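# Loosen both captive screws on the switch's right fan tray

## Task

Facing the switch, work on the fan tray on the right. It has two captive screws, one above its handle and one below. Turn each screw's knob counterclockwise until that screw pops free of its thread. The tray must stay fully seated in its slot, and the fan trays on the shelf underneath must be left exactly as they were. Keep everything inside the work area: the switch's slots, the shelf below, and the space above and between them. The loose antistatic (ESD) tray on the shelf counts as part of that area. When finished, open the gripper and move the arm away.

## Robot and tools

Robot: one six-joint arm with a two-finger parallel gripper. A flat block sticks out about 9 cm from the wrist-roll axis toward the gripper's +x direction and rotates with the hand, so leave room for it near the switch.

Joint order. Every row you send, and every per-joint list in a result, uses this order: elbow, wrist pitch, shoulder, wrist roll, waist, forearm roll. Use only this order. The stated ranges in radians are: elbow -4.224 to 0.061, wrist pitch -2.164 to 2.164, shoulder -2.304 to 2.304, wrist roll -6.283 to 6.283, waist -6.283 to 6.283, forearm roll -6.283 to 6.283. Each real end can differ from these by up to 0.010 rad. A call is rejected if a target lies more than 0.010 rad past an end and further out than the joint's last reading. A target beyond the real end gets clipped to it, and the result may then say "joint sent to its limit". If that line is missing, the joint may still be at its end.

A row is 9 plain numbers: the six joint angles, given as absolute target angles in radians in the order above, followed by gripper position, gripper force_limit and gripper speed. The last three are each in [-1, 1]. Position +1 opens the fingers fully (85 mm). The pads touch at about -0.8, and -1 closes until something blocks them. force_limit is pad pressure on a 40 mm object: about 20 N at -1, 128 N at 0, 235 N at +1. speed is how fast the pad gap changes: about 20 mm/s at -1, 85 at 0, 150 at +1. A faster close adds a few newtons.

Tools:
- execute_actions(actions): a list of actions run one after another. Each action is a table of 1 to 15 rows, one row per 1/30 s control step. If there are fewer than 15 rows, the last one is held for the remaining steps. An empty list only returns the current state and images.
- move(target, speed, blocking): target is a single 9-number row, an absolute joint-space goal in the order above. The joints travel on synchronized paths, so the hand follows a curve. The paths do not avoid obstacles. speed is the top rate in rad/s of the joint with the farthest to go, from 0.01 to 2, default 0.5. Each path lasts 0.5 to 10 s and is cut off at 10 s. The gripper numbers are sent at the start. With blocking=false the call returns after 0.5 s while the arm keeps going. Use wait(0) to check on it, and call wait or stop before sending new rows or moves. The result adds a "move:" line: how it ended (done, off_target, moving, held, fault), limits=held or limits=none, and which joint is farthest from its target. A faster move, or a target set further past a contact, hits or presses harder.
- wait(seconds): 0 to 10 s. The last command is held, and a running move carries on.
- stop(): brakes a running move. The fingers are not stopped.
- zoom_image(camera, region): camera is "cam_wrist". region is [x0, y0, x1, y1] in pixels of the 504x504 image, with the origin at top-left and at most 504 by 504.
- finished_scene(scene): ends the scene. Pass the scene number. This is final.

Motion limits. Joint targets move at most 3.14 rad/s. Each step's target is kept within 0.623 rad of the measured angle. Targets that would put the hand more than 70 mm from where it is now get scaled back. So a large jump can take several actions. The "Joint targets" line shows what the joints are currently being driven toward. To hold a joint still, resend that value. "joint command not followed" means the clearance check changed or blocked some targets.

Results. The state gives end_effector_position in metres and end_effector_quat_wxyz in the scene frame. The origin is on the table under the arm base, +z is up, +x points forward, and +y is to the left when looking along +x. The reported point lies between the closed pads. The fingertips reach about 19 mm past it when closed and 6 mm when fully open, and they move about 13 mm further out while closing. The reported position is less exact at long reach. Joint positions and velocities are in rad and rad/s. Torques are raw drive outputs with offsets, so they are not zero in free air. object_status: 0 moving, 1 blocked while opening, 2 blocked while closing (a grip), 3 reached the commanded position or the pads met. position_measured is in counts: 3 fully open, ~78 = 60 mm, 130 = 40 mm, 180 = 20 mm, 230 = pads touching. A new force_limit or speed only takes effect after the position number changes by at least 0.01.

Camera: only cam_wrist, a fisheye on the hand, K=[[238.13,0,254.748],[0,237.892,250.937],[0,0,1]], D=[0.12,0,0,0]. Its pose follows the joints.

Faults and cautions. If contact torque hits a joint's load limit (N m: waist 54.6, shoulder 54.6, elbow 45.5, forearm roll 24.5, wrist pitch 17.2, wrist roll 17.2), the arm backs off, pauses for 10 s and skips the rest of the call. Motors heat up while holding load. A MOTOR HOT warning comes at 65 °C, and at 80 °C the brakes lock until the motors cool. Turn each knob counterclockwise (as seen facing it) using wrist roll or forearm roll with a light grip. Do not push the tray inward or pull it out. Avoid bumping the lower trays or the ESD tray, dropping anything, slamming into things or pressing hard. Knocking any object out of the work area ends the scene. Finish with the gripper open and the arm clear of the switch.

Each tool is called by a JSON object that holds its "fn" and its "kwargs", one argument or row to a line.

## Session

I'll start by checking the robot's state and camera view.

{"fn": "execute_actions", "kwargs": {
  "actions": []
}}

Scene clock: 0.00 s.
end_effector_position=(+0.5677, -0.1956, +0.2669) position_measured=3 object_status=3 end_effector_quat_wxyz=(-0.156, +0.743, +0.113, +0.641) end_effector_velocity=(+0.000, +0.001, +0.000) end_effector_angular_velocity=(-0.000, -0.000, +0.001)
Joint names: [elbow, wrist pitch, shoulder, wrist roll, waist, forearm roll]
Joint positions: [-0.804 -1.569 -0.804  0.109 -0.795  1.947]
Joint velocities: [-0.    -0.    -0.    -0.     0.001  0.   ]
Joint torques (N m, as the arm reports them, + toward a larger angle): no reading
Joint targets: [-0.804 -1.569 -0.804 0.109 -0.795 1.947]

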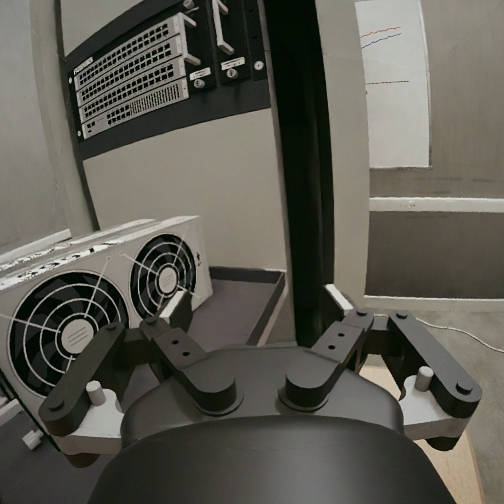

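{"fn": "move", "kwargs": {
  "target": [-0.9, -1.3, -0.4, 0.109, -0.6, 1.9, 1, 0, 0],
  "speed": 1.0
}}

Scene clock: 11.23 s.
end_effector_position=(+0.6693, -0.1150, +0.4412) position_measured=3 object_status=3 end_effector_quat_wxyz=(-0.058, +0.700, +0.342, +0.624) end_effector_velocity=(+0.001, +0.001, +0.002) end_effector_angular_velocity=(-0.004, -0.003, +0.002)
Joint names: [elbow, wrist pitch, shoulder, wrist roll, waist, forearm roll]
Joint positions: [-0.9   -1.3   -0.4    0.109 -0.6    1.9  ]
Joint velocities: [-0.002  0.002  0.003  0.     0.002 -0.   ]
Joint torques (N m, as the arm reports them, + toward a larger angle): [-24.68  -2.16  25.23   0.34  -1.68   2.4 ]
Joint targets: [-0.900 -1.300 -0.400 0.109 -0.600 1.900]
move: done; limits=none; farthest joint: the waist, 0.000 radians from its target (0.195 radians at the start)
camera_calibration (this result's frames):
cam_wrist: T_world_to_cam=[[0.551821, -0.765683, 0.33049, -0.597079], [-0.189473, -0.501032, -0.844433, 0.476278], [0.812154, 0.403357, -0.421556, -0.164003], [0, 0, 0, 1]] pos_world=[0.552918, -0.15239, 0.530377]

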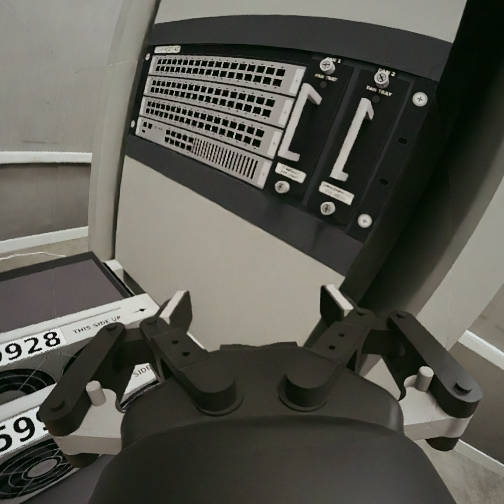

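{"fn": "zoom_image", "kwargs": {
  "camera": "cam_wrist",
  "region": [260, 40, 460, 240]
}}

Region (260, 40, 460, 240) of cam_wrist's 504x504 image, scaled by 2.520, with more detail than that image has.

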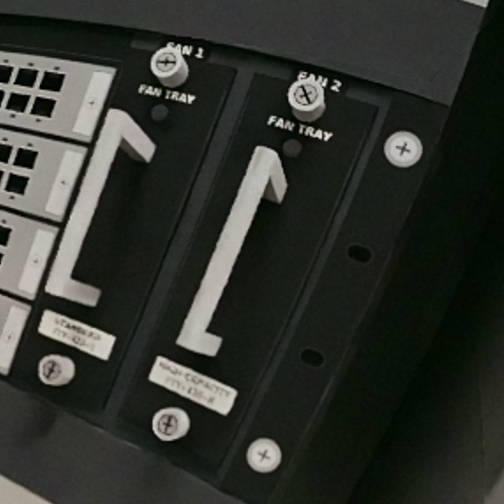

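{"fn": "move", "kwargs": {
  "target": [-0.738, -1.2257, -0.2603, 6.2, -0.2954, 2.829, 1, 0, 0],
  "speed": 2.0
}}

Scene clock: 20.03 s.
end_effector_position=(+0.7240, -0.1019, +0.4981) position_measured=3 object_status=3 end_effector_quat_wxyz=(+0.105, +0.700, +0.102, +0.699) end_effector_velocity=(-0.000, +0.000, -0.000) end_effector_angular_velocity=(+0.003, +0.000, -0.000)
Joint names: [elbow, wrist pitch, shoulder, wrist roll, waist, forearm roll]
Joint positions: [-0.738 -1.226 -0.26   6.2   -0.295  2.829]
Joint velocities: [0.    0.    0.    0.003 0.001 0.001]
Joint torques (N m, as the arm reports them, + toward a larger angle): [-24.08  -2.22  22.73  -0.04   0.08   1.43]
Joint targets: [-0.738 -1.226 -0.260 6.200 -0.295 2.829]
move: done; limits=none; farthest joint: the waist, 0.000 radians from its target (0.305 radians at the start)
camera_calibration (this result's frames):
cam_wrist: T_world_to_cam=[[-0.0043134, -0.961842, 0.273572, -0.224998], [-0.232611, -0.265105, -0.935741, 0.641996], [0.97256, -0.067672, -0.222591, -0.453003], [0, 0, 0, 1]] pos_world=[0.588937, -0.0768715, 0.561461]

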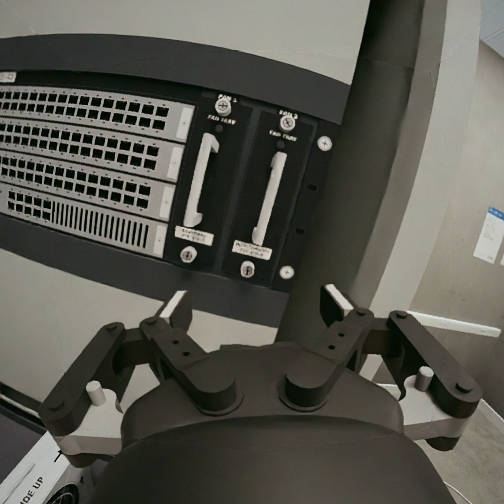

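{"fn": "zoom_image", "kwargs": {
  "camera": "cam_wrist",
  "region": [170, 90, 350, 300]
}}

Region (170, 90, 350, 300) of cam_wrist's 504x504 image, scaled by 2.400, with more detail than that image has; it fills the left 432 columns of this view, and the rest is white.

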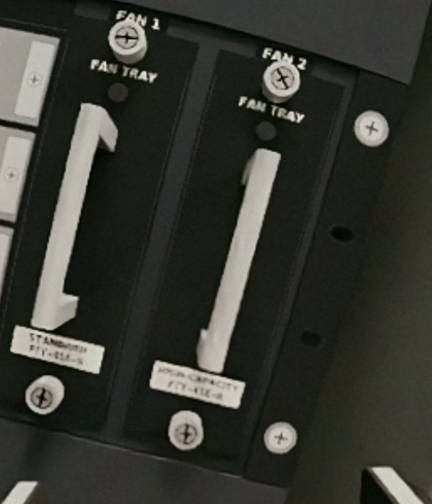

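{"fn": "move", "kwargs": {
  "target": [-0.8833, -1.1788, -0.3648, 6.2, -0.2371, 2.8862, 1, 0, 0],
  "speed": 0.6
}}

Scene clock: 23.37 s.
end_effector_position=(+0.7800, -0.0904, +0.4922) position_measured=3 object_status=3 end_effector_quat_wxyz=(+0.099, +0.700, +0.096, +0.700) end_effector_velocity=(+0.001, +0.001, +0.000) end_effector_angular_velocity=(+0.000, -0.001, +0.001)
Joint names: [elbow, wrist pitch, shoulder, wrist roll, waist, forearm roll]
Joint positions: [-0.883 -1.179 -0.365  6.2   -0.237  2.886]
Joint velocities: [-0.003 -0.    -0.002  0.     0.002  0.001]
Joint torques (N m, as the arm reports them, + toward a larger angle): [-24.97  -2.24  27.02   0.11  -0.54   1.09]
Joint targets: [-0.883 -1.179 -0.365 6.200 -0.237 2.886]
move: done; limits=none; farthest joint: the waist, 0.000 radians from its target (0.058 radians at the start)
camera_calibration (this result's frames):
cam_wrist: T_world_to_cam=[[-0.00447057, -0.966259, 0.257534, -0.204516], [-0.232513, -0.249473, -0.940054, 0.65601], [0.972583, -0.0640826, -0.223553, -0.50719], [0, 0, 0, 1]] pos_world=[0.644901, -0.0664603, 0.55597]

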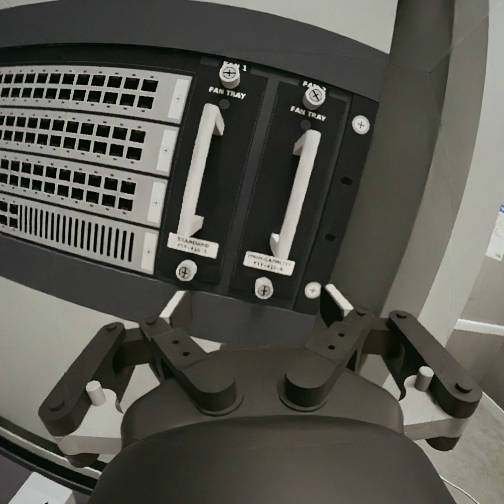

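{"fn": "move", "kwargs": {
  "target": [-0.9326, -1.1597, -0.3953, 6.2, -0.2301, 2.8918, 1, 0, 0],
  "speed": 0.3
}}

Scene clock: 24.80 s.
end_effector_position=(+0.7970, -0.0910, +0.4924) position_measured=3 object_status=3 end_effector_quat_wxyz=(+0.100, +0.700, +0.097, +0.700) end_effector_velocity=(+0.001, -0.001, +0.000) end_effector_angular_velocity=(-0.000, +0.000, -0.001)
Joint names: [elbow, wrist pitch, shoulder, wrist roll, waist, forearm roll]
Joint positions: [-0.932 -1.16  -0.395  6.2   -0.23   2.892]
Joint velocities: [-0.002  0.001 -0.001 -0.    -0.     0.001]
Joint torques (N m, as the arm reports them, + toward a larger angle): [-25.08  -2.33  26.87   0.35  -0.08   1.68]
Joint targets: [-0.933 -1.160 -0.395 6.200 -0.230 2.892]
move: done; limits=none; farthest joint: the waist, 0.000 radians from its target (0.007 radians at the start)
camera_calibration (this result's frames):
cam_wrist: T_world_to_cam=[[-0.00451084, -0.96592, 0.258801, -0.205561], [-0.232538, -0.250696, -0.939722, 0.659747], [0.972577, -0.0644199, -0.223482, -0.523825], [0, 0, 0, 1]] pos_world=[0.661949, -0.0669042, 0.556113]

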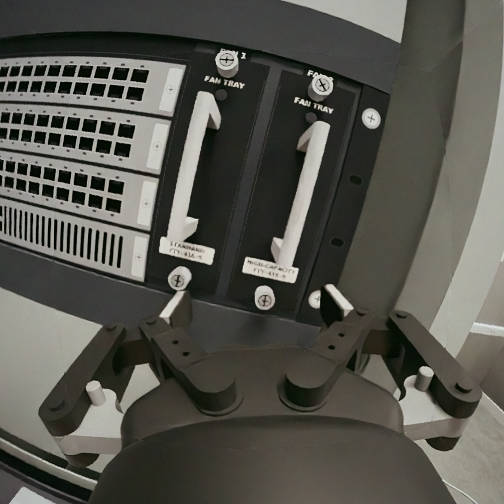

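{"fn": "execute_actions", "kwargs": {
  "actions": [
    [[-0.933, -1.16, -0.395, 6.2, -0.23, 2.892, -1, 0, 0]],
    [[-0.933, -1.16, -0.395, 6.2, -0.23, 2.892, -1, 0, 0]],
    [[-0.933, -1.16, -0.395, 6.2, -0.23, 2.892, -1, 0, 0]]
  ]
}}

Scene clock: 26.47 s.
end_effector_position=(+0.7968, -0.0955, +0.4940) position_measured=206 object_status=2 end_effector_quat_wxyz=(+0.103, +0.700, +0.093, +0.701) end_effector_velocity=(+0.000, +0.000, -0.000) end_effector_angular_velocity=(-0.000, +0.001, +0.000)
Joint names: [elbow, wrist pitch, shoulder, wrist roll, waist, forearm roll]
Joint positions: [-0.933 -1.161 -0.395  6.2   -0.234  2.897]
Joint velocities: [-0.     0.001 -0.     0.     0.    -0.   ]
Joint torques (N m, as the arm reports them, + toward a larger angle): [-21.19  -0.58  21.94   0.37  23.79 -13.21]
Joint targets: [-0.933 -1.160 -0.395 6.200 -0.230 2.892]
camera_calibration (this result's frames):
cam_wrist: T_world_to_cam=[[-0.0141693, -0.966223, 0.257317, -0.20193], [-0.231457, -0.247184, -0.940919, 0.660133], [0.972742, -0.0728899, -0.220137, -0.526109], [0, 0, 0, 1]] pos_world=[0.6617, -0.0702837, 0.557275]

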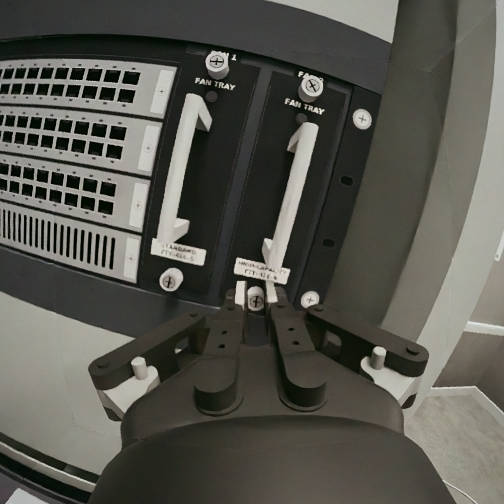

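{"fn": "move", "kwargs": {
  "target": [-0.933, -1.161, -0.395, -6.2, -0.2345, 2.8975, -1, 0, 0],
  "speed": 2.0
}}

Scene clock: 33.80 s.
end_effector_position=(+0.7961, -0.0964, +0.4940) position_measured=206 object_status=2 end_effector_quat_wxyz=(+0.044, +0.705, +0.034, +0.707) end_effector_velocity=(+0.000, -0.001, -0.000) end_effector_angular_velocity=(-0.002, -0.000, -0.001)
Joint names: [elbow, wrist pitch, shoulder, wrist roll, waist, forearm roll]
Joint positions: [-0.932 -1.163 -0.395 -6.2   -0.236  2.898]
Joint velocities: [-0.    -0.001 -0.001 -0.002 -0.001 -0.   ]
Joint torques (N m, as the arm reports them, + toward a larger angle): [-45.54   2.78  14.94  -0.02  18.73  -5.67]
Joint targets: [-0.933 -1.161 -0.395 -6.200 -0.234 2.897]
move: done; limits=none; farthest joint: the wrist pitch, 0.002 radians from its target (0.000 radians at the start)
camera_calibration (this result's frames):
cam_wrist: T_world_to_cam=[[-0.015258, -0.995517, 0.0933446, -0.123768], [-0.228202, -0.0874245, -0.969681, 0.686822], [0.973494, -0.0360968, -0.225845, -0.519791], [0, 0, 0, 1]] pos_world=[0.660859, -0.0819308, 0.560158]

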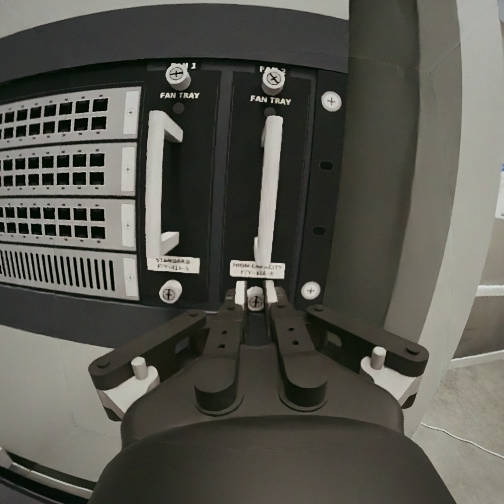

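{"fn": "execute_actions", "kwargs": {
  "actions": [
    [[-0.932, -1.163, -0.395, -6.2, -0.236, 2.898, 0.2, 0, 1]],
    [[-0.932, -1.163, -0.395, -6.2, -0.236, 2.898, 0.2, 0, 1]]
  ]
}}

Scene clock: 34.93 s.
end_effector_position=(+0.7962, -0.0967, +0.4938) position_measured=104 object_status=3 end_effector_quat_wxyz=(+0.045, +0.705, +0.034, +0.707) end_effector_velocity=(+0.000, +0.001, +0.000) end_effector_angular_velocity=(+0.001, +0.000, +0.001)
Joint names: [elbow, wrist pitch, shoulder, wrist roll, waist, forearm roll]
Joint positions: [-0.932 -1.163 -0.395 -6.2   -0.236  2.898]
Joint velocities: [-0.     0.     0.     0.001  0.001 -0.   ]
Joint torques (N m, as the arm reports them, + toward a larger angle): [-25.72  -2.12  28.03   0.21   0.08   1.53]
Joint targets: [-0.932 -1.163 -0.395 -6.200 -0.236 2.898]
camera_calibration (this result's frames):
cam_wrist: T_world_to_cam=[[-0.0157948, -0.995504, 0.0933883, -0.123619], [-0.228432, -0.0873371, -0.969634, 0.68676], [0.973432, -0.0366481, -0.226026, -0.519814], [0, 0, 0, 1]] pos_world=[0.660929, -0.0821339, 0.559959]

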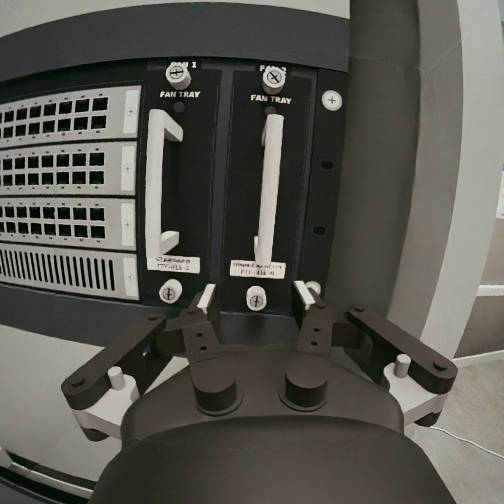

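{"fn": "zoom_image", "kwargs": {
  "camera": "cam_wrist",
  "region": [130, 240, 340, 330]
}}

Region (130, 240, 340, 330) of cam_wrist's 504x504 image, scaled by 2.400, with more detail than that image has; it fills the top 216 rows of this view, and the rest is white.

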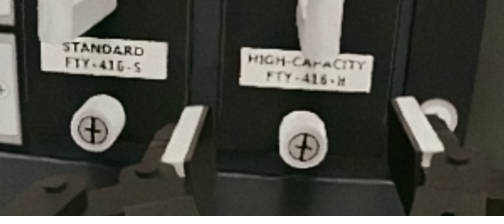

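{"fn": "move", "kwargs": {
  "target": [-0.932, -1.163, -0.395, 6.2, -0.236, 2.898, -0.38, 0, 1],
  "speed": 2.0
}}

Scene clock: 43.77 s.
end_effector_position=(+0.7962, -0.0967, +0.4938) position_measured=177 object_status=3 end_effector_quat_wxyz=(+0.103, +0.699, +0.092, +0.701) end_effector_velocity=(-0.000, -0.001, -0.000) end_effector_angular_velocity=(+0.002, -0.000, -0.001)
Joint names: [elbow, wrist pitch, shoulder, wrist roll, waist, forearm roll]
Joint positions: [-0.932 -1.163 -0.395  6.2   -0.236  2.898]
Joint velocities: [-0.    -0.    -0.     0.002 -0.001  0.   ]
Joint torques (N m, as the arm reports them, + toward a larger angle): [-25.55  -2.39  27.89  -0.01   0.2    1.73]
Joint targets: [-0.932 -1.163 -0.395 6.200 -0.236 2.898]
move: done; limits=none; farthest joint: the waist, 0.000 radians from its target (0.000 radians at the start)
camera_calibration (this result's frames):
cam_wrist: T_world_to_cam=[[-0.0161009, -0.966227, 0.257189, -0.201437], [-0.231004, -0.246669, -0.941165, 0.659349], [0.97282, -0.0745654, -0.219231, -0.526344], [0, 0, 0, 1]] pos_world=[0.661106, -0.0712401, 0.556973]

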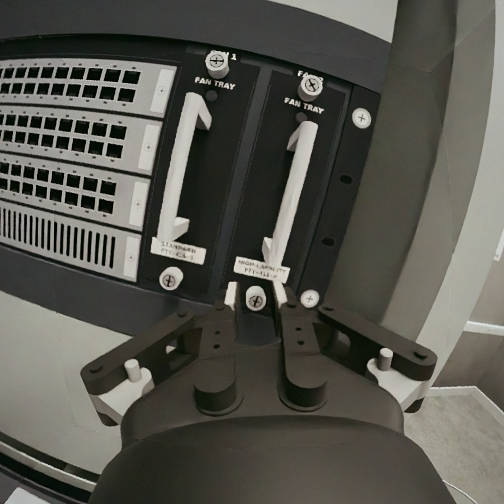

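{"fn": "execute_actions", "kwargs": {
  "actions": [
    [[-0.932, -1.163, -0.395, 6.2, -0.236, 2.898, -1, -0.4, 0]],
    [[-0.932, -1.163, -0.395, 6.2, -0.236, 2.898, -1, -0.4, 0]]
  ]
}}

Scene clock: 44.93 s.
end_effector_position=(+0.7961, -0.0967, +0.4938) position_measured=203 object_status=2 end_effector_quat_wxyz=(+0.103, +0.699, +0.092, +0.701) end_effector_velocity=(+0.000, +0.000, -0.000) end_effector_angular_velocity=(-0.001, +0.001, +0.001)
Joint names: [elbow, wrist pitch, shoulder, wrist roll, waist, forearm roll]
Joint positions: [-0.932 -1.163 -0.395  6.2   -0.236  2.898]
Joint velocities: [-0.     0.001 -0.    -0.     0.    -0.001]
Joint torques (N m, as the arm reports them, + toward a larger angle): [-27.66  -2.19  26.61   0.02   1.1    1.36]
Joint targets: [-0.932 -1.163 -0.395 6.200 -0.236 2.898]
camera_calibration (this result's frames):
cam_wrist: T_world_to_cam=[[-0.016153, -0.966287, 0.25696, -0.201313], [-0.23099, -0.246436, -0.941229, 0.659373], [0.972822, -0.074559, -0.219222, -0.526321], [0, 0, 0, 1]] pos_world=[0.661074, -0.0712747, 0.556969]

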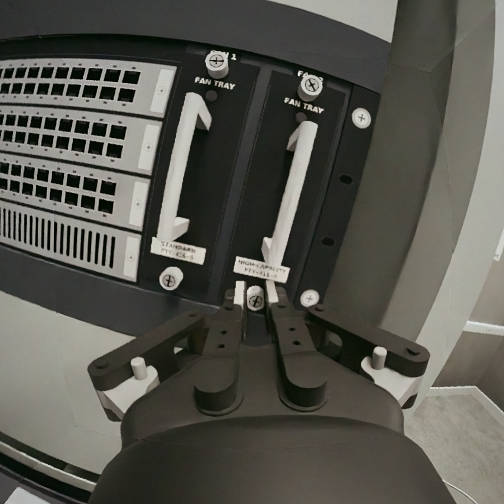

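{"fn": "move", "kwargs": {
  "target": [-0.926, -1.165, -0.3915, -6.2, -0.2368, 2.8973, -1, -0.4, 0],
  "speed": 2.0
}}

Scene clock: 52.33 s.
end_effector_position=(+0.7942, -0.0963, +0.4940) position_measured=204 object_status=2 end_effector_quat_wxyz=(+0.044, +0.704, +0.034, +0.708) end_effector_velocity=(-0.000, -0.000, -0.000) end_effector_angular_velocity=(-0.002, +0.001, -0.000)
Joint names: [elbow, wrist pitch, shoulder, wrist roll, waist, forearm roll]
Joint positions: [-0.926 -1.166 -0.391 -6.2   -0.237  2.897]
Joint velocities: [ 0.     0.001 -0.    -0.002  0.     0.001]
Joint torques (N m, as the arm reports them, + toward a larger angle): [-25.97  -2.96  29.93   0.26   3.68  -2.35]
Joint targets: [-0.926 -1.165 -0.392 -6.200 -0.237 2.897]
move: done; limits=none; farthest joint: the wrist pitch, 0.001 radians from its target (0.002 radians at the start)
camera_calibration (this result's frames):
cam_wrist: T_world_to_cam=[[-0.0152154, -0.995537, 0.0931382, -0.123639], [-0.227857, -0.0872459, -0.969778, 0.686141], [0.973576, -0.0359778, -0.225513, -0.518176], [0, 0, 0, 1]] pos_world=[0.658945, -0.081867, 0.560065]

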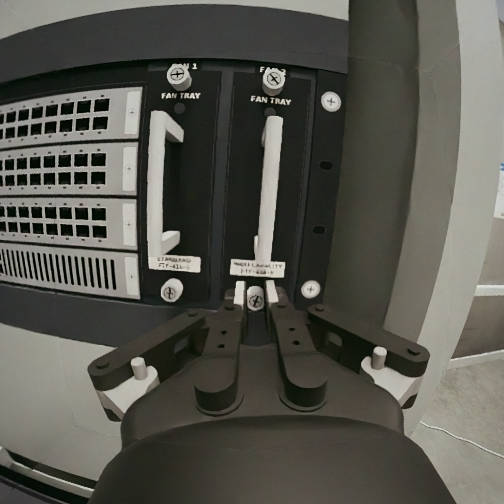

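{"fn": "execute_actions", "kwargs": {
  "actions": [
    [[-0.926, -1.166, -0.391, -6.2, -0.237, 2.897, 0.2, 0, 1]],
    [[-0.926, -1.166, -0.391, -6.2, -0.237, 2.897, 0.2, 0, 1]]
  ]
}}

{"fn": "zoom_image", "kwargs": {
  "camera": "cam_wrist",
  "region": [130, 240, 340, 330]
}}

Scene clock: 53.50 s.
end_effector_position=(+0.7941, -0.0966, +0.4942) position_measured=104 object_status=3 end_effector_quat_wxyz=(+0.045, +0.704, +0.034, +0.708) end_effector_velocity=(-0.000, +0.000, -0.000) end_effector_angular_velocity=(+0.000, -0.001, +0.001)
Joint names: [elbow, wrist pitch, shoulder, wrist roll, waist, forearm roll]
Joint positions: [-0.926 -1.166 -0.391 -6.2   -0.237  2.897]
Joint velocities: [ 0.    -0.001 -0.     0.    -0.    -0.001]
Joint torques (N m, as the arm reports them, + toward a larger angle): [-25.64  -2.36  27.95   0.06  -0.26   0.48]
Joint targets: [-0.926 -1.166 -0.391 -6.200 -0.237 2.897]
camera_calibration (this result's frames):
cam_wrist: T_world_to_cam=[[-0.0155816, -0.995502, 0.0934548, -0.1238], [-0.227528, -0.0874839, -0.969834, 0.686027], [0.973647, -0.0363752, -0.225141, -0.518281], [0, 0, 0, 1]] pos_world=[0.658784, -0.0820797, 0.560216]

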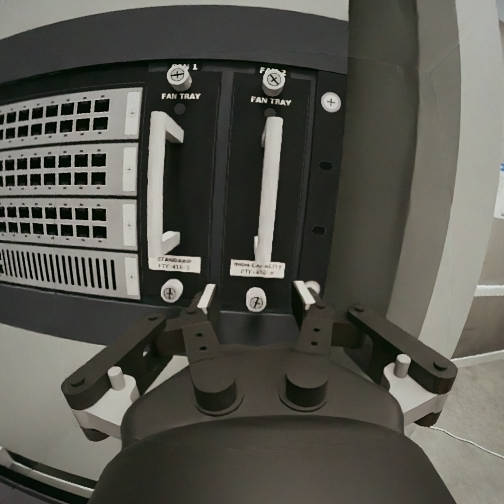

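Region (130, 240, 340, 330) of cam_wrist's 504x504 image, scaled by 2.400, with more detail than that image has; it fills the top 216 rows of this view, and the rest is white.

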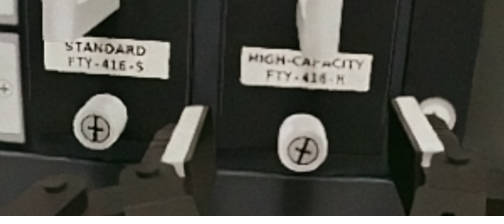

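{"fn": "execute_actions", "kwargs": {
  "actions": [
    [[-0.926, -1.166, -0.391, 6.2, -0.237, 2.897, -0.38, 0, 1]],
    [[-0.926, -1.166, -0.391, 6.2, -0.237, 2.897, -0.38, 0, 1]],
    [[-0.926, -1.166, -0.391, 6.2, -0.237, 2.897, -0.38, 0, 1]],
    [[-0.926, -1.166, -0.391, 6.2, -0.237, 2.897, -0.38, 0, 1]],
    [[-0.926, -1.166, -0.391, 6.2, -0.237, 2.897, -0.38, 0, 1]],
    [[-0.926, -1.166, -0.391, 6.2, -0.237, 2.897, -0.38, 0, 1]],
    [[-0.926, -1.166, -0.391, 6.2, -0.237, 2.897, -0.38, 0, 1]],
    [[-0.926, -1.166, -0.391, 6.2, -0.237, 2.897, -0.38, 0, 1]],
    [[-0.926, -1.166, -0.391, 6.2, -0.237, 2.897, -0.38, 0, 1]]
  ]
}}

Scene clock: 59.53 s.
end_effector_position=(+0.7941, -0.0966, +0.4942) position_measured=177 object_status=3 end_effector_quat_wxyz=(+0.192, +0.682, +0.181, +0.682) end_effector_velocity=(-0.000, -0.000, +0.000) end_effector_angular_velocity=(+2.332, -0.035, +0.012)
Joint names: [elbow, wrist pitch, shoulder, wrist roll, waist, forearm roll]
Joint positions: [-0.926 -1.166 -0.391  5.943 -0.237  2.897]
Joint velocities: [ 0.     0.     0.     2.332 -0.001 -0.   ]
Joint torques (N m, as the arm reports them, + toward a larger angle): [-25.02  -2.2   29.47  -0.76  -1.51   1.14]
Joint targets: [-0.926 -1.166 -0.391 6.200 -0.237 2.897]
camera_calibration (this result's frames):
cam_wrist: T_world_to_cam=[[-0.0158746, -0.868964, 0.49462, -0.309606], [-0.234084, -0.477705, -0.84676, 0.592728], [0.972087, -0.129225, -0.195828, -0.540495], [0, 0, 0, 1]] pos_world=[0.659241, -0.0557327, 0.549192]

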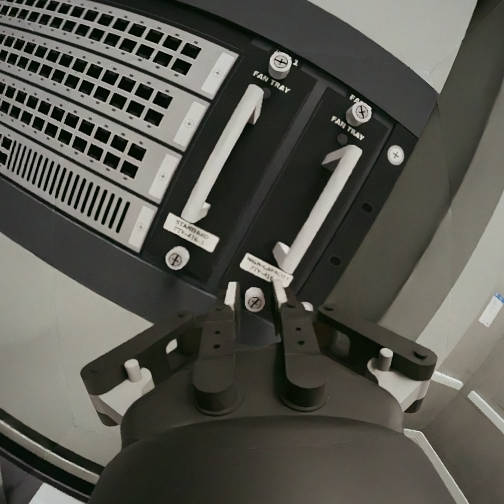

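{"fn": "execute_actions", "kwargs": {
  "actions": [
    [[-0.926, -1.166, -0.391, 6.2, -0.237, 2.897, -0.38, 0, 1]],
    [[-0.926, -1.166, -0.391, 6.2, -0.237, 2.897, -1, -0.4, 0]],
    [[-0.926, -1.166, -0.391, 6.2, -0.237, 2.897, -1, -0.4, 0]]
  ]
}}

Scene clock: 61.17 s.
end_effector_position=(+0.7941, -0.0966, +0.4942) position_measured=203 object_status=2 end_effector_quat_wxyz=(+0.103, +0.699, +0.092, +0.701) end_effector_velocity=(+0.000, +0.000, -0.001) end_effector_angular_velocity=(+0.000, +0.001, +0.000)
Joint names: [elbow, wrist pitch, shoulder, wrist roll, waist, forearm roll]
Joint positions: [-0.926 -1.166 -0.391  6.2   -0.237  2.897]
Joint velocities: [-0.     0.001 -0.    -0.     0.001  0.   ]
Joint torques (N m, as the arm reports them, + toward a larger angle): [-26.6   -2.31  26.42   0.09  -0.24   1.12]
Joint targets: [-0.926 -1.166 -0.391 6.200 -0.237 2.897]
camera_calibration (this result's frames):
cam_wrist: T_world_to_cam=[[-0.0160383, -0.966268, 0.257039, -0.201459], [-0.230098, -0.246606, -0.941403, 0.658645], [0.973035, -0.0742428, -0.218382, -0.524793], [0, 0, 0, 1]] pos_world=[0.658964, -0.0711995, 0.557228]

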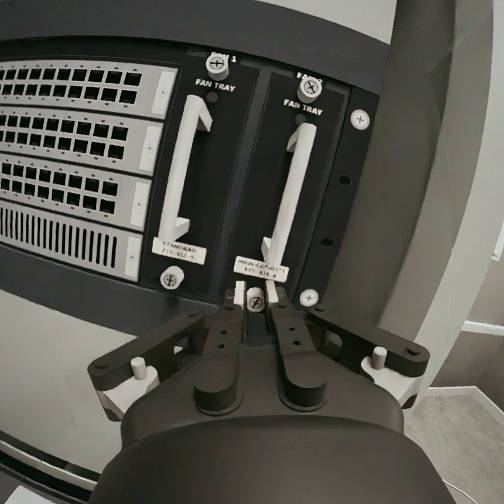

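{"fn": "move", "kwargs": {
  "target": [-0.920, -1.168, -0.3875, -6.2, -0.2378, 2.8963, -1, -0.4, 0],
  "speed": 2.0
}}

Scene clock: 68.53 s.
end_effector_position=(+0.7931, -0.0964, +0.4947) position_measured=204 object_status=2 end_effector_quat_wxyz=(+0.045, +0.705, +0.034, +0.707) end_effector_velocity=(+0.000, +0.000, +0.000) end_effector_angular_velocity=(-0.002, +0.000, -0.000)
Joint names: [elbow, wrist pitch, shoulder, wrist roll, waist, forearm roll]
Joint positions: [-0.923 -1.164 -0.388 -6.2   -0.237  2.896]
Joint velocities: [-0.     0.     0.    -0.002  0.     0.001]
Joint torques (N m, as the arm reports them, + toward a larger angle): [-1.86 -7.36 40.31 -0.14 -2.04 -1.59]
Joint targets: [-0.920 -1.168 -0.388 -6.200 -0.238 2.896]
move: done; limits=none; farthest joint: the wrist pitch, 0.004 radians from its target (0.002 radians at the start)
camera_calibration (this result's frames):
cam_wrist: T_world_to_cam=[[-0.0152494, -0.995475, 0.0937894, -0.124128], [-0.228671, -0.0878422, -0.969533, 0.687017], [0.973384, -0.0362317, -0.226297, -0.516371], [0, 0, 0, 1]] pos_world=[0.657836, -0.0819264, 0.560874]

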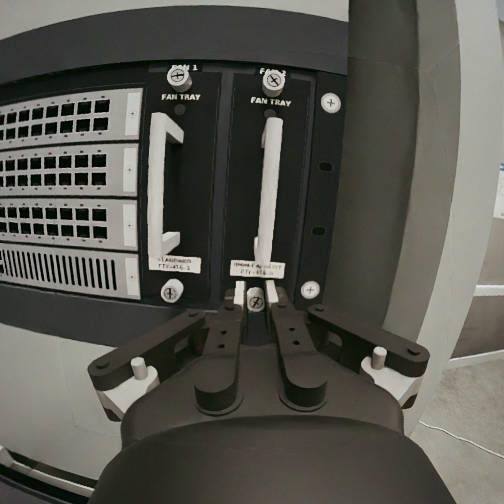

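{"fn": "execute_actions", "kwargs": {
  "actions": [
    [[-0.923, -1.164, -0.388, -6.2, -0.237, 2.896, 0.2, 0, 1]],
    [[-0.923, -1.164, -0.388, -6.2, -0.237, 2.896, 0.2, 0, 1]]
  ]
}}

Scene clock: 69.70 s.
end_effector_position=(+0.7931, -0.0961, +0.4942) position_measured=104 object_status=3 end_effector_quat_wxyz=(+0.045, +0.705, +0.034, +0.707) end_effector_velocity=(+0.000, +0.001, -0.000) end_effector_angular_velocity=(+0.001, +0.001, +0.001)
Joint names: [elbow, wrist pitch, shoulder, wrist roll, waist, forearm roll]
Joint positions: [-0.923 -1.164 -0.388 -6.2   -0.237  2.896]
Joint velocities: [-0.     0.001 -0.     0.     0.001  0.   ]
Joint torques (N m, as the arm reports them, + toward a larger angle): [-25.29  -2.17  29.37   0.41   0.48   0.96]
Joint targets: [-0.923 -1.164 -0.388 -6.200 -0.237 2.896]
camera_calibration (this result's frames):
cam_wrist: T_world_to_cam=[[-0.0148725, -0.995475, 0.093851, -0.124138], [-0.229558, -0.0879548, -0.969313, 0.687115], [0.973181, -0.0359603, -0.227211, -0.515874], [0, 0, 0, 1]] pos_world=[0.657925, -0.0816922, 0.560467]

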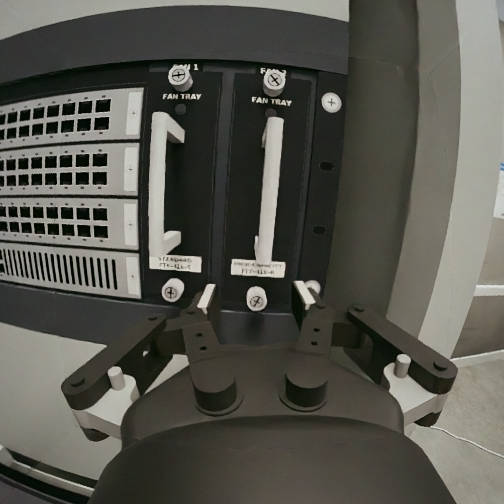

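{"fn": "zoom_image", "kwargs": {
  "camera": "cam_wrist",
  "region": [200, 50, 350, 150]
}}

Region (200, 50, 350, 150) of cam_wrist's 504x504 image, scaled by 3.360, with more detail than that image has.

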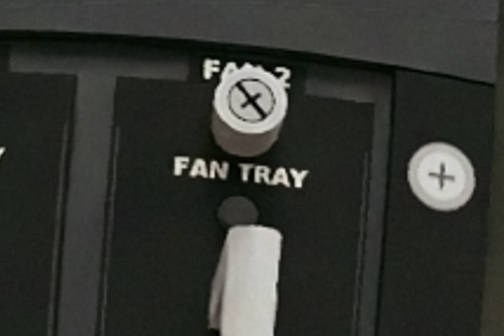

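{"fn": "move", "kwargs": {
  "target": [-0.7902, -1.1993, -0.2889, -6.2, -0.2676, 2.8557, 0.2, 0, 1],
  "speed": 1.0
}}

{"fn": "execute_actions", "kwargs": {
  "actions": [
    [[-0.9247, -0.8984, -0.1034, 6.2, -0.2822, 2.7801, 0.2, 0, 1]],
    [[-0.9247, -0.8984, -0.1034, 6.2, -0.2822, 2.7801, 0.2, 0, 1]],
    [[-0.9247, -0.8984, -0.1034, 6.2, -0.2822, 2.7801, 0.2, 0, 1]],
    [[-0.9247, -0.8984, -0.1034, 6.2, -0.2822, 2.7801, 0.2, 0, 1]],
    [[-0.9247, -0.8984, -0.1034, 6.2, -0.2822, 2.7801, 0.2, 0, 1]],
    [[-0.9247, -0.8984, -0.1034, 6.2, -0.2822, 2.7801, 0.2, 0, 1]],
    [[-0.9247, -0.8984, -0.1034, 6.2, -0.2822, 2.7801, 0.2, 0, 1]],
    [[-0.9247, -0.8984, -0.1034, 6.2, -0.2822, 2.7801, 0.2, 0, 1]],
    [[-0.9247, -0.8984, -0.1034, 6.2, -0.2822, 2.7801, 0.2, 0, 1]],
    [[-0.9247, -0.8984, -0.1034, 6.2, -0.2822, 2.7801, 0.2, 0, 1]]
  ]
}}

Scene clock: 73.80 s.
end_effector_position=(+0.7452, -0.0951, +0.5001) position_measured=104 object_status=3 end_effector_quat_wxyz=(+0.045, +0.706, +0.041, +0.706) end_effector_velocity=(-0.001, -0.001, -0.000) end_effector_angular_velocity=(+0.000, +0.001, -0.002)
Joint names: [elbow, wrist pitch, shoulder, wrist roll, waist, forearm roll]
Joint positions: [-0.79  -1.199 -0.289 -6.2   -0.268  2.856]
Joint velocities: [ 0.002  0.001  0.002  0.    -0.002  0.   ]
Joint torques (N m, as the arm reports them, + toward a larger angle): [-24.15  -2.07  24.86   0.24  -0.15   2.3 ]
Joint targets: [-0.790 -1.199 -0.289 -6.200 -0.268 2.856]
move: done; limits=none; farthest joint: the waist, 0.000 radians from its target (0.031 radians at the start)
camera_calibration (this result's frames):
cam_wrist: T_world_to_cam=[[-0.00455186, -0.994531, 0.104341, -0.137241], [-0.23186, -0.100449, -0.967549, 0.681624], [0.972739, -0.0285966, -0.230135, -0.465322], [0, 0, 0, 1]] pos_world=[0.610053, -0.081329, 0.566738]

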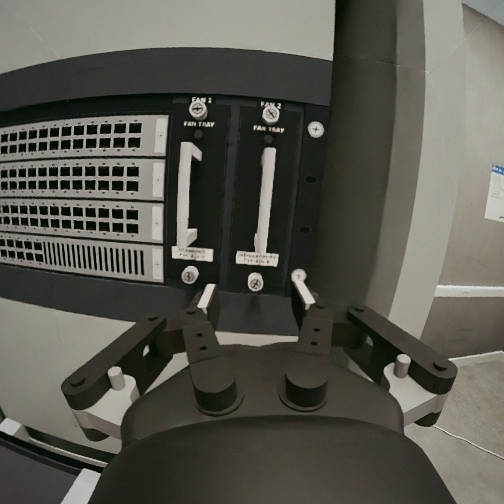

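Scene clock: 78.80 s.
end_effector_position=(+0.7649, -0.0943, +0.6342) position_measured=104 object_status=3 end_effector_quat_wxyz=(+0.148, +0.692, +0.145, +0.692) end_effector_velocity=(+0.000, +0.001, +0.000) end_effector_angular_velocity=(+0.014, -0.001, +0.002)
Joint names: [elbow, wrist pitch, shoulder, wrist roll, waist, forearm roll]
Joint positions: [-0.925 -0.898 -0.103  6.199 -0.282  2.78 ]
Joint velocities: [-0.    -0.001 -0.     0.014  0.001 -0.   ]
Joint torques (N m, as the arm reports them, + toward a larger angle): [-29.73  -2.11  20.71   0.25  -0.19   1.34]
Joint targets: [-0.925 -0.898 -0.103 6.200 -0.282 2.780]
camera_calibration (this result's frames):
cam_wrist: T_world_to_cam=[[-0.00432412, -0.921424, 0.388534, -0.32385], [-0.233071, -0.376908, -0.896447, 0.745769], [0.97245, -0.0944325, -0.213128, -0.470445], [0, 0, 0, 1]] pos_world=[0.629901, -0.0617417, 0.694105]

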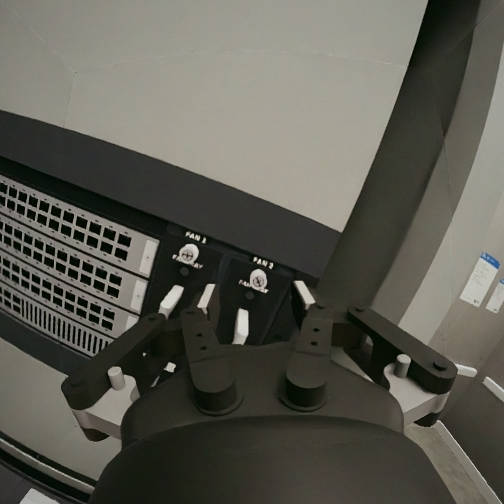

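{"fn": "move", "kwargs": {
  "target": [-1.0144, -0.8775, -0.1752, 6.2, -0.2661, 2.7949, 0.2, 0, 1],
  "speed": 0.4
}}

Scene clock: 81.87 s.
end_effector_position=(+0.7968, -0.0955, +0.6343) position_measured=104 object_status=3 end_effector_quat_wxyz=(+0.145, +0.693, +0.142, +0.692) end_effector_velocity=(+0.001, -0.000, -0.000) end_effector_angular_velocity=(+0.000, +0.001, -0.000)
Joint names: [elbow, wrist pitch, shoulder, wrist roll, waist, forearm roll]
Joint positions: [-1.014 -0.878 -0.175  6.2   -0.266  2.795]
Joint velocities: [-0.002  0.001 -0.002  0.    -0.    -0.   ]
Joint torques (N m, as the arm reports them, + toward a larger angle): [-29.52  -2.1   26.04   0.06   0.33   0.62]
Joint targets: [-1.014 -0.877 -0.175 6.200 -0.266 2.795]
move: done; limits=none; farthest joint: the waist, 0.000 radians from its target (0.016 radians at the start)
camera_calibration (this result's frames):
cam_wrist: T_world_to_cam=[[-0.00430203, -0.924367, 0.381479, -0.320691], [-0.233005, -0.370056, -0.899315, 0.755253], [0.972466, -0.0927556, -0.21379, -0.500972], [0, 0, 0, 1]] pos_world=[0.661777, -0.063418, 0.694444]

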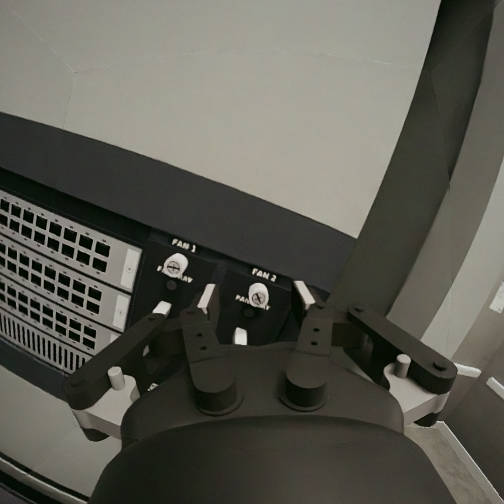

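{"fn": "execute_actions", "kwargs": {
  "actions": [
    [[-1.014, -0.878, -0.175, 6.2, -0.266, 2.795, -1, -0.4, 0]],
    [[-1.014, -0.878, -0.175, 6.2, -0.266, 2.795, -1, -0.4, 0]]
  ]
}}

Scene clock: 83.00 s.
end_effector_position=(+0.7967, -0.0965, +0.6348) position_measured=204 object_status=2 end_effector_quat_wxyz=(+0.146, +0.692, +0.141, +0.692) end_effector_velocity=(-0.000, -0.001, +0.000) end_effector_angular_velocity=(+0.000, -0.001, -0.001)
Joint names: [elbow, wrist pitch, shoulder, wrist roll, waist, forearm roll]
Joint positions: [-1.014 -0.878 -0.175  6.2   -0.267  2.796]
Joint velocities: [ 0.    -0.002 -0.    -0.    -0.001  0.001]
Joint torques (N m, as the arm reports them, + toward a larger angle): [-25.86  -2.38  19.73  -0.04  17.48  -7.84]
Joint targets: [-1.014 -0.878 -0.175 6.200 -0.266 2.795]
camera_calibration (this result's frames):
cam_wrist: T_world_to_cam=[[-0.00655241, -0.924651, 0.380758, -0.319574], [-0.232625, -0.368911, -0.899884, 0.755438], [0.972545, -0.0944702, -0.212679, -0.501761], [0, 0, 0, 1]] pos_world=[0.661624, -0.064207, 0.694772]

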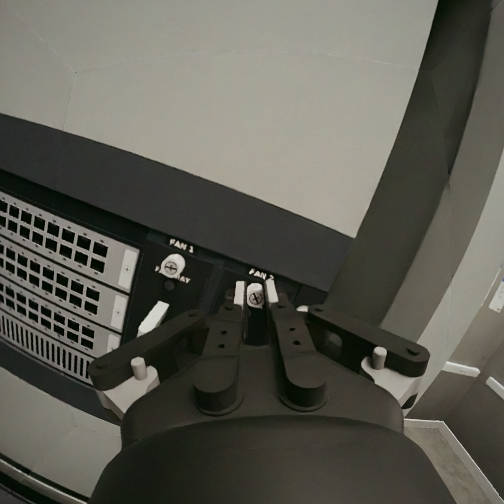

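{"fn": "move", "kwargs": {
  "target": [-1.0084, -0.8793, -0.1705, -6.2, -0.2695, 2.7966, -1, -0.4, 0],
  "speed": 2.0
}}

Scene clock: 90.47 s.
end_effector_position=(+0.7945, -0.0976, +0.6347) position_measured=204 object_status=2 end_effector_quat_wxyz=(+0.088, +0.702, +0.082, +0.702) end_effector_velocity=(+0.000, +0.000, +0.000) end_effector_angular_velocity=(-0.001, -0.000, +0.000)
Joint names: [elbow, wrist pitch, shoulder, wrist roll, waist, forearm roll]
Joint positions: [-1.009 -0.879 -0.171 -6.2   -0.269  2.797]
Joint velocities: [-0.     0.     0.    -0.002  0.001  0.001]
Joint torques (N m, as the arm reports them, + toward a larger angle): [-12.34  -1.93  32.22   0.23  -9.72   3.05]
Joint targets: [-1.008 -0.879 -0.170 -6.200 -0.270 2.797]
move: done; limits=none; farthest joint: the waist, 0.000 radians from its target (0.002 radians at the start)
camera_calibration (this result's frames):
cam_wrist: T_world_to_cam=[[-0.0087261, -0.975029, 0.221905, -0.222957], [-0.232171, -0.213873, -0.94887, 0.800336], [0.972636, -0.0597998, -0.224507, -0.488983], [0, 0, 0, 1]] pos_world=[0.659472, -0.0754605, 0.69911]

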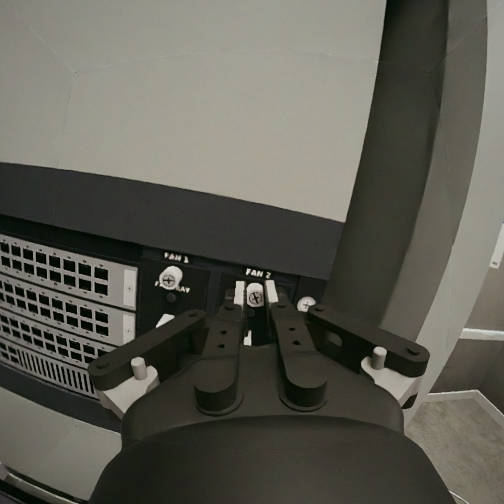

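{"fn": "execute_actions", "kwargs": {
  "actions": [
    [[-1.009, -0.879, -0.171, -6.2, -0.2688, 2.797, -0.38, 0, 1]],
    [[-1.009, -0.879, -0.171, 6.2, -0.2688, 2.797, -0.38, 0, 1]],
    [[-1.009, -0.879, -0.171, 6.2, -0.2688, 2.797, -0.38, 0, 1]],
    [[-1.009, -0.879, -0.171, 6.2, -0.2688, 2.797, -0.38, 0, 1]],
    [[-1.009, -0.879, -0.171, 6.2, -0.2688, 2.797, -0.38, 0, 1]],
    [[-1.009, -0.879, -0.171, 6.2, -0.2688, 2.797, -0.38, 0, 1]],
    [[-1.009, -0.879, -0.171, 6.2, -0.2688, 2.797, -0.38, 0, 1]],
    [[-1.009, -0.879, -0.171, 6.2, -0.2688, 2.797, -0.38, 0, 1]],
    [[-1.009, -0.879, -0.171, 6.2, -0.2688, 2.797, -0.38, 0, 1]],
    [[-1.009, -0.879, -0.171, 6.2, -0.2688, 2.797, -0.38, 0, 1]],
    [[-1.009, -0.879, -0.171, 6.2, -0.2688, 2.797, -0.38, 0, 1]],
    [[-1.009, -0.879, -0.171, 6.2, -0.2688, 2.797, -1, -0.4, 0]],
    [[-1.009, -0.879, -0.171, 6.2, -0.2688, 2.797, -1, -0.4, 0]]
  ]
}}

Scene clock: 97.53 s.
end_effector_position=(+0.7947, -0.0973, +0.6346) position_measured=204 object_status=2 end_effector_quat_wxyz=(+0.146, +0.693, +0.140, +0.692) end_effector_velocity=(-0.000, -0.001, -0.000) end_effector_angular_velocity=(+0.001, +0.000, -0.002)
Joint names: [elbow, wrist pitch, shoulder, wrist roll, waist, forearm roll]
Joint positions: [-1.009 -0.879 -0.171  6.2   -0.269  2.797]
Joint velocities: [-0.     0.001 -0.     0.001 -0.001  0.001]
Joint torques (N m, as the arm reports them, + toward a larger angle): [-31.71  -1.97  22.79   0.15   2.44   0.79]
Joint targets: [-1.009 -0.879 -0.171 6.200 -0.269 2.797]
camera_calibration (this result's frames):
cam_wrist: T_world_to_cam=[[-0.00827319, -0.92487, 0.380192, -0.318586], [-0.233534, -0.367904, -0.90006, 0.755486], [0.972313, -0.0962341, -0.212945, -0.499826], [0, 0, 0, 1]] pos_world=[0.659784, -0.0648047, 0.694671]

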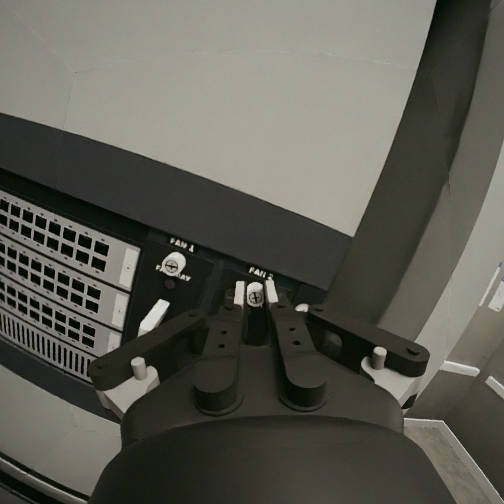

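{"fn": "move", "kwargs": {
  "target": [-1.0045, -0.880, -0.1675, -6.2, -0.2696, 2.7963, -1, -0.4, 0],
  "speed": 2.0
}}

Scene clock: 104.80 s.
end_effector_position=(+0.7932, -0.0974, +0.6343) position_measured=204 object_status=2 end_effector_quat_wxyz=(+0.088, +0.702, +0.082, +0.702) end_effector_velocity=(+0.000, +0.001, +0.000) end_effector_angular_velocity=(-0.003, -0.001, +0.002)
Joint names: [elbow, wrist pitch, shoulder, wrist roll, waist, forearm roll]
Joint positions: [-1.004 -0.88  -0.168 -6.2   -0.27   2.796]
Joint velocities: [ 0.    -0.001  0.    -0.003  0.001 -0.   ]
Joint torques (N m, as the arm reports them, + toward a larger angle): [-29.51  -1.66  24.36   0.11   0.09   1.25]
Joint targets: [-1.004 -0.880 -0.167 -6.200 -0.270 2.796]
move: done; limits=none; farthest joint: the waist, 0.000 radians from its target (0.001 radians at the start)
camera_calibration (this result's frames):
cam_wrist: T_world_to_cam=[[-0.00865475, -0.975067, 0.221742, -0.22264], [-0.232995, -0.21368, -0.948712, 0.800245], [0.972439, -0.0598756, -0.225337, -0.487062], [0, 0, 0, 1]] pos_world=[0.658164, -0.0752558, 0.698817]

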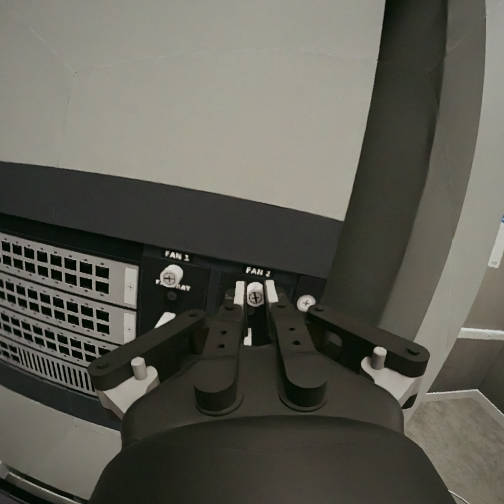

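{"fn": "move", "kwargs": {
  "target": [-0.9990, -0.8813, -0.1630, -6.2, -0.2706, 2.7954, -1, -0.4, 0],
  "speed": 0.1
}}

Scene clock: 105.70 s.
end_effector_position=(+0.7912, -0.0973, +0.6344) position_measured=204 object_status=2 end_effector_quat_wxyz=(+0.088, +0.702, +0.082, +0.702) end_effector_velocity=(-0.000, +0.002, +0.000) end_effector_angular_velocity=(-0.000, -0.001, +0.003)
Joint names: [elbow, wrist pitch, shoulder, wrist roll, waist, forearm roll]
Joint positions: [-0.999 -0.881 -0.163 -6.2   -0.271  2.795]
Joint velocities: [ 0.001 -0.001  0.001 -0.001  0.003  0.   ]
Joint torques (N m, as the arm reports them, + toward a larger angle): [-30.94  -2.21  24.64   0.19   0.44   1.77]
Joint targets: [-0.999 -0.881 -0.163 -6.200 -0.271 2.795]
move: done; limits=none; farthest joint: the waist, 0.000 radians from its target (0.001 radians at the start)
camera_calibration (this result's frames):
cam_wrist: T_world_to_cam=[[-0.00848237, -0.974915, 0.222417, -0.223067], [-0.232712, -0.214393, -0.94862, 0.799638], [0.972509, -0.0598056, -0.225056, -0.485379], [0, 0, 0, 1]] pos_world=[0.656229, -0.0750626, 0.698929]

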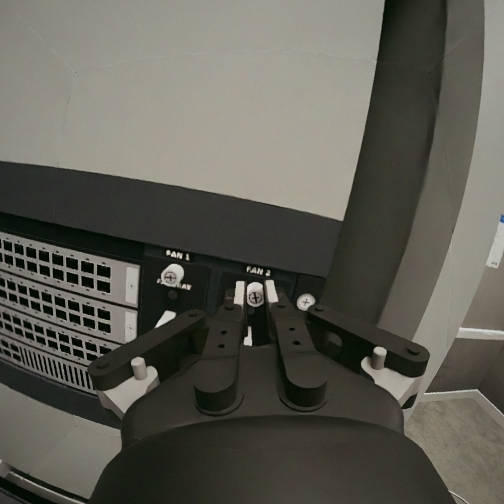

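{"fn": "execute_actions", "kwargs": {
  "actions": [
    [[-0.999, -0.881, -0.163, -6.2, -0.271, 2.795, 0.3, 0, 1]],
    [[-0.999, -0.881, -0.163, -6.2, -0.271, 2.795, 0.3, 0, 1]]
  ]
}}

{"fn": "move", "kwargs": {
  "target": [-0.75, -1.0, -0.05, -6.2, -0.30, 2.78, 0.3, 0, 1],
  "speed": 1.0
}}

Scene clock: 107.03 s.
end_effector_position=(+0.7912, -0.0975, +0.6346) position_measured=91 object_status=3 end_effector_quat_wxyz=(+0.088, +0.702, +0.082, +0.702) end_effector_velocity=(-0.000, -0.001, -0.001) end_effector_angular_velocity=(-0.000, +0.002, -0.001)
Joint names: [elbow, wrist pitch, shoulder, wrist roll, waist, forearm roll]
Joint positions: [-0.999 -0.881 -0.163 -6.2   -0.271  2.795]
Joint velocities: [ 0.     0.002  0.    -0.    -0.001  0.   ]
Joint torques (N m, as the arm reports them, + toward a larger angle): [-29.34  -2.18  21.66   0.13  -1.98   1.23]
Joint targets: [-0.999 -0.881 -0.163 -6.200 -0.271 2.795]
camera_calibration (this result's frames):
cam_wrist: T_world_to_cam=[[-0.00862974, -0.974835, 0.222759, -0.223405], [-0.232636, -0.214698, -0.94857, 0.799591], [0.972526, -0.0600077, -0.224929, -0.485405], [0, 0, 0, 1]] pos_world=[0.656155, -0.0752412, 0.699052]

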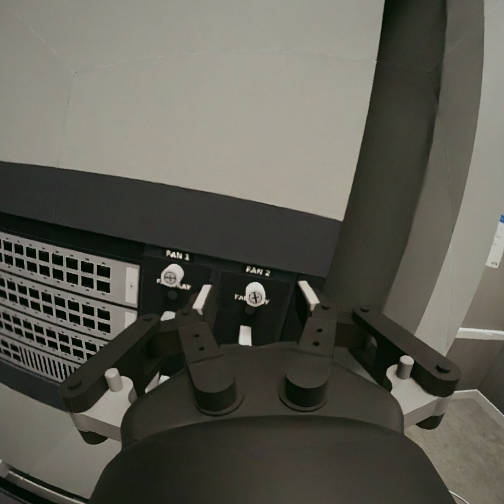

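Scene clock: 108.03 s.
end_effector_position=(+0.7141, -0.0905, +0.5875) position_measured=91 object_status=3 end_effector_quat_wxyz=(+0.076, +0.709, +0.076, +0.697) end_effector_velocity=(-0.001, +0.000, -0.001) end_effector_angular_velocity=(+0.000, +0.000, +0.001)
Joint names: [elbow, wrist pitch, shoulder, wrist roll, waist, forearm roll]
Joint positions: [-0.75 -1.   -0.05 -6.2  -0.3   2.78]
Joint velocities: [ 0.003 -0.001  0.001  0.    -0.    -0.001]
Joint torques (N m, as the arm reports them, + toward a larger angle): [-28.17  -2.08  20.92   0.02   0.93   1.19]
Joint targets: [-0.750 -1.000 -0.050 -6.200 -0.300 2.780]
move: done; limits=none; farthest joint: the waist, 0.000 radians from its target (0.029 radians at the start)
camera_calibration (this result's frames):
cam_wrist: T_world_to_cam=[[0.001377, -0.980393, 0.197048, -0.199355], [-0.24854, -0.191201, -0.949563, 0.752529], [0.968621, -0.0476667, -0.24393, -0.405598], [0, 0, 0, 1]] pos_world=[0.580179, -0.0708957, 0.654919]

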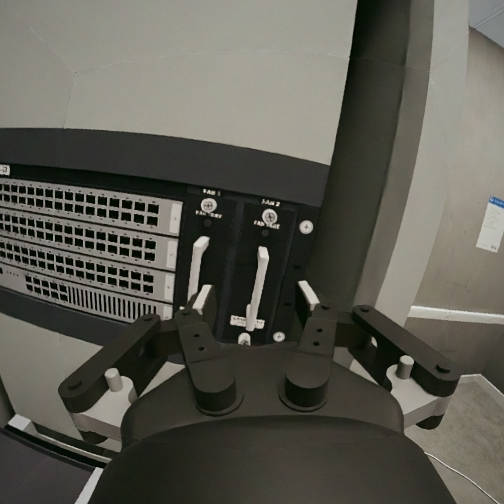

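{"fn": "zoom_image", "kwargs": {
  "camera": "cam_wrist",
  "region": [170, 180, 330, 350]
}}

Region (170, 180, 330, 350) of cam_wrist's 504x504 image, scaled by 2.965, with more detail than that image has; it fills the left 474 columns of this view, and the rest is white.

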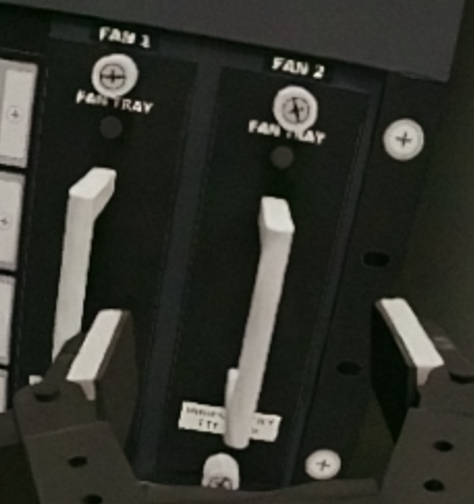

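{"fn": "finished_scene", "kwargs": {
  "scene": 1
}}

The scene is finished: the task was done.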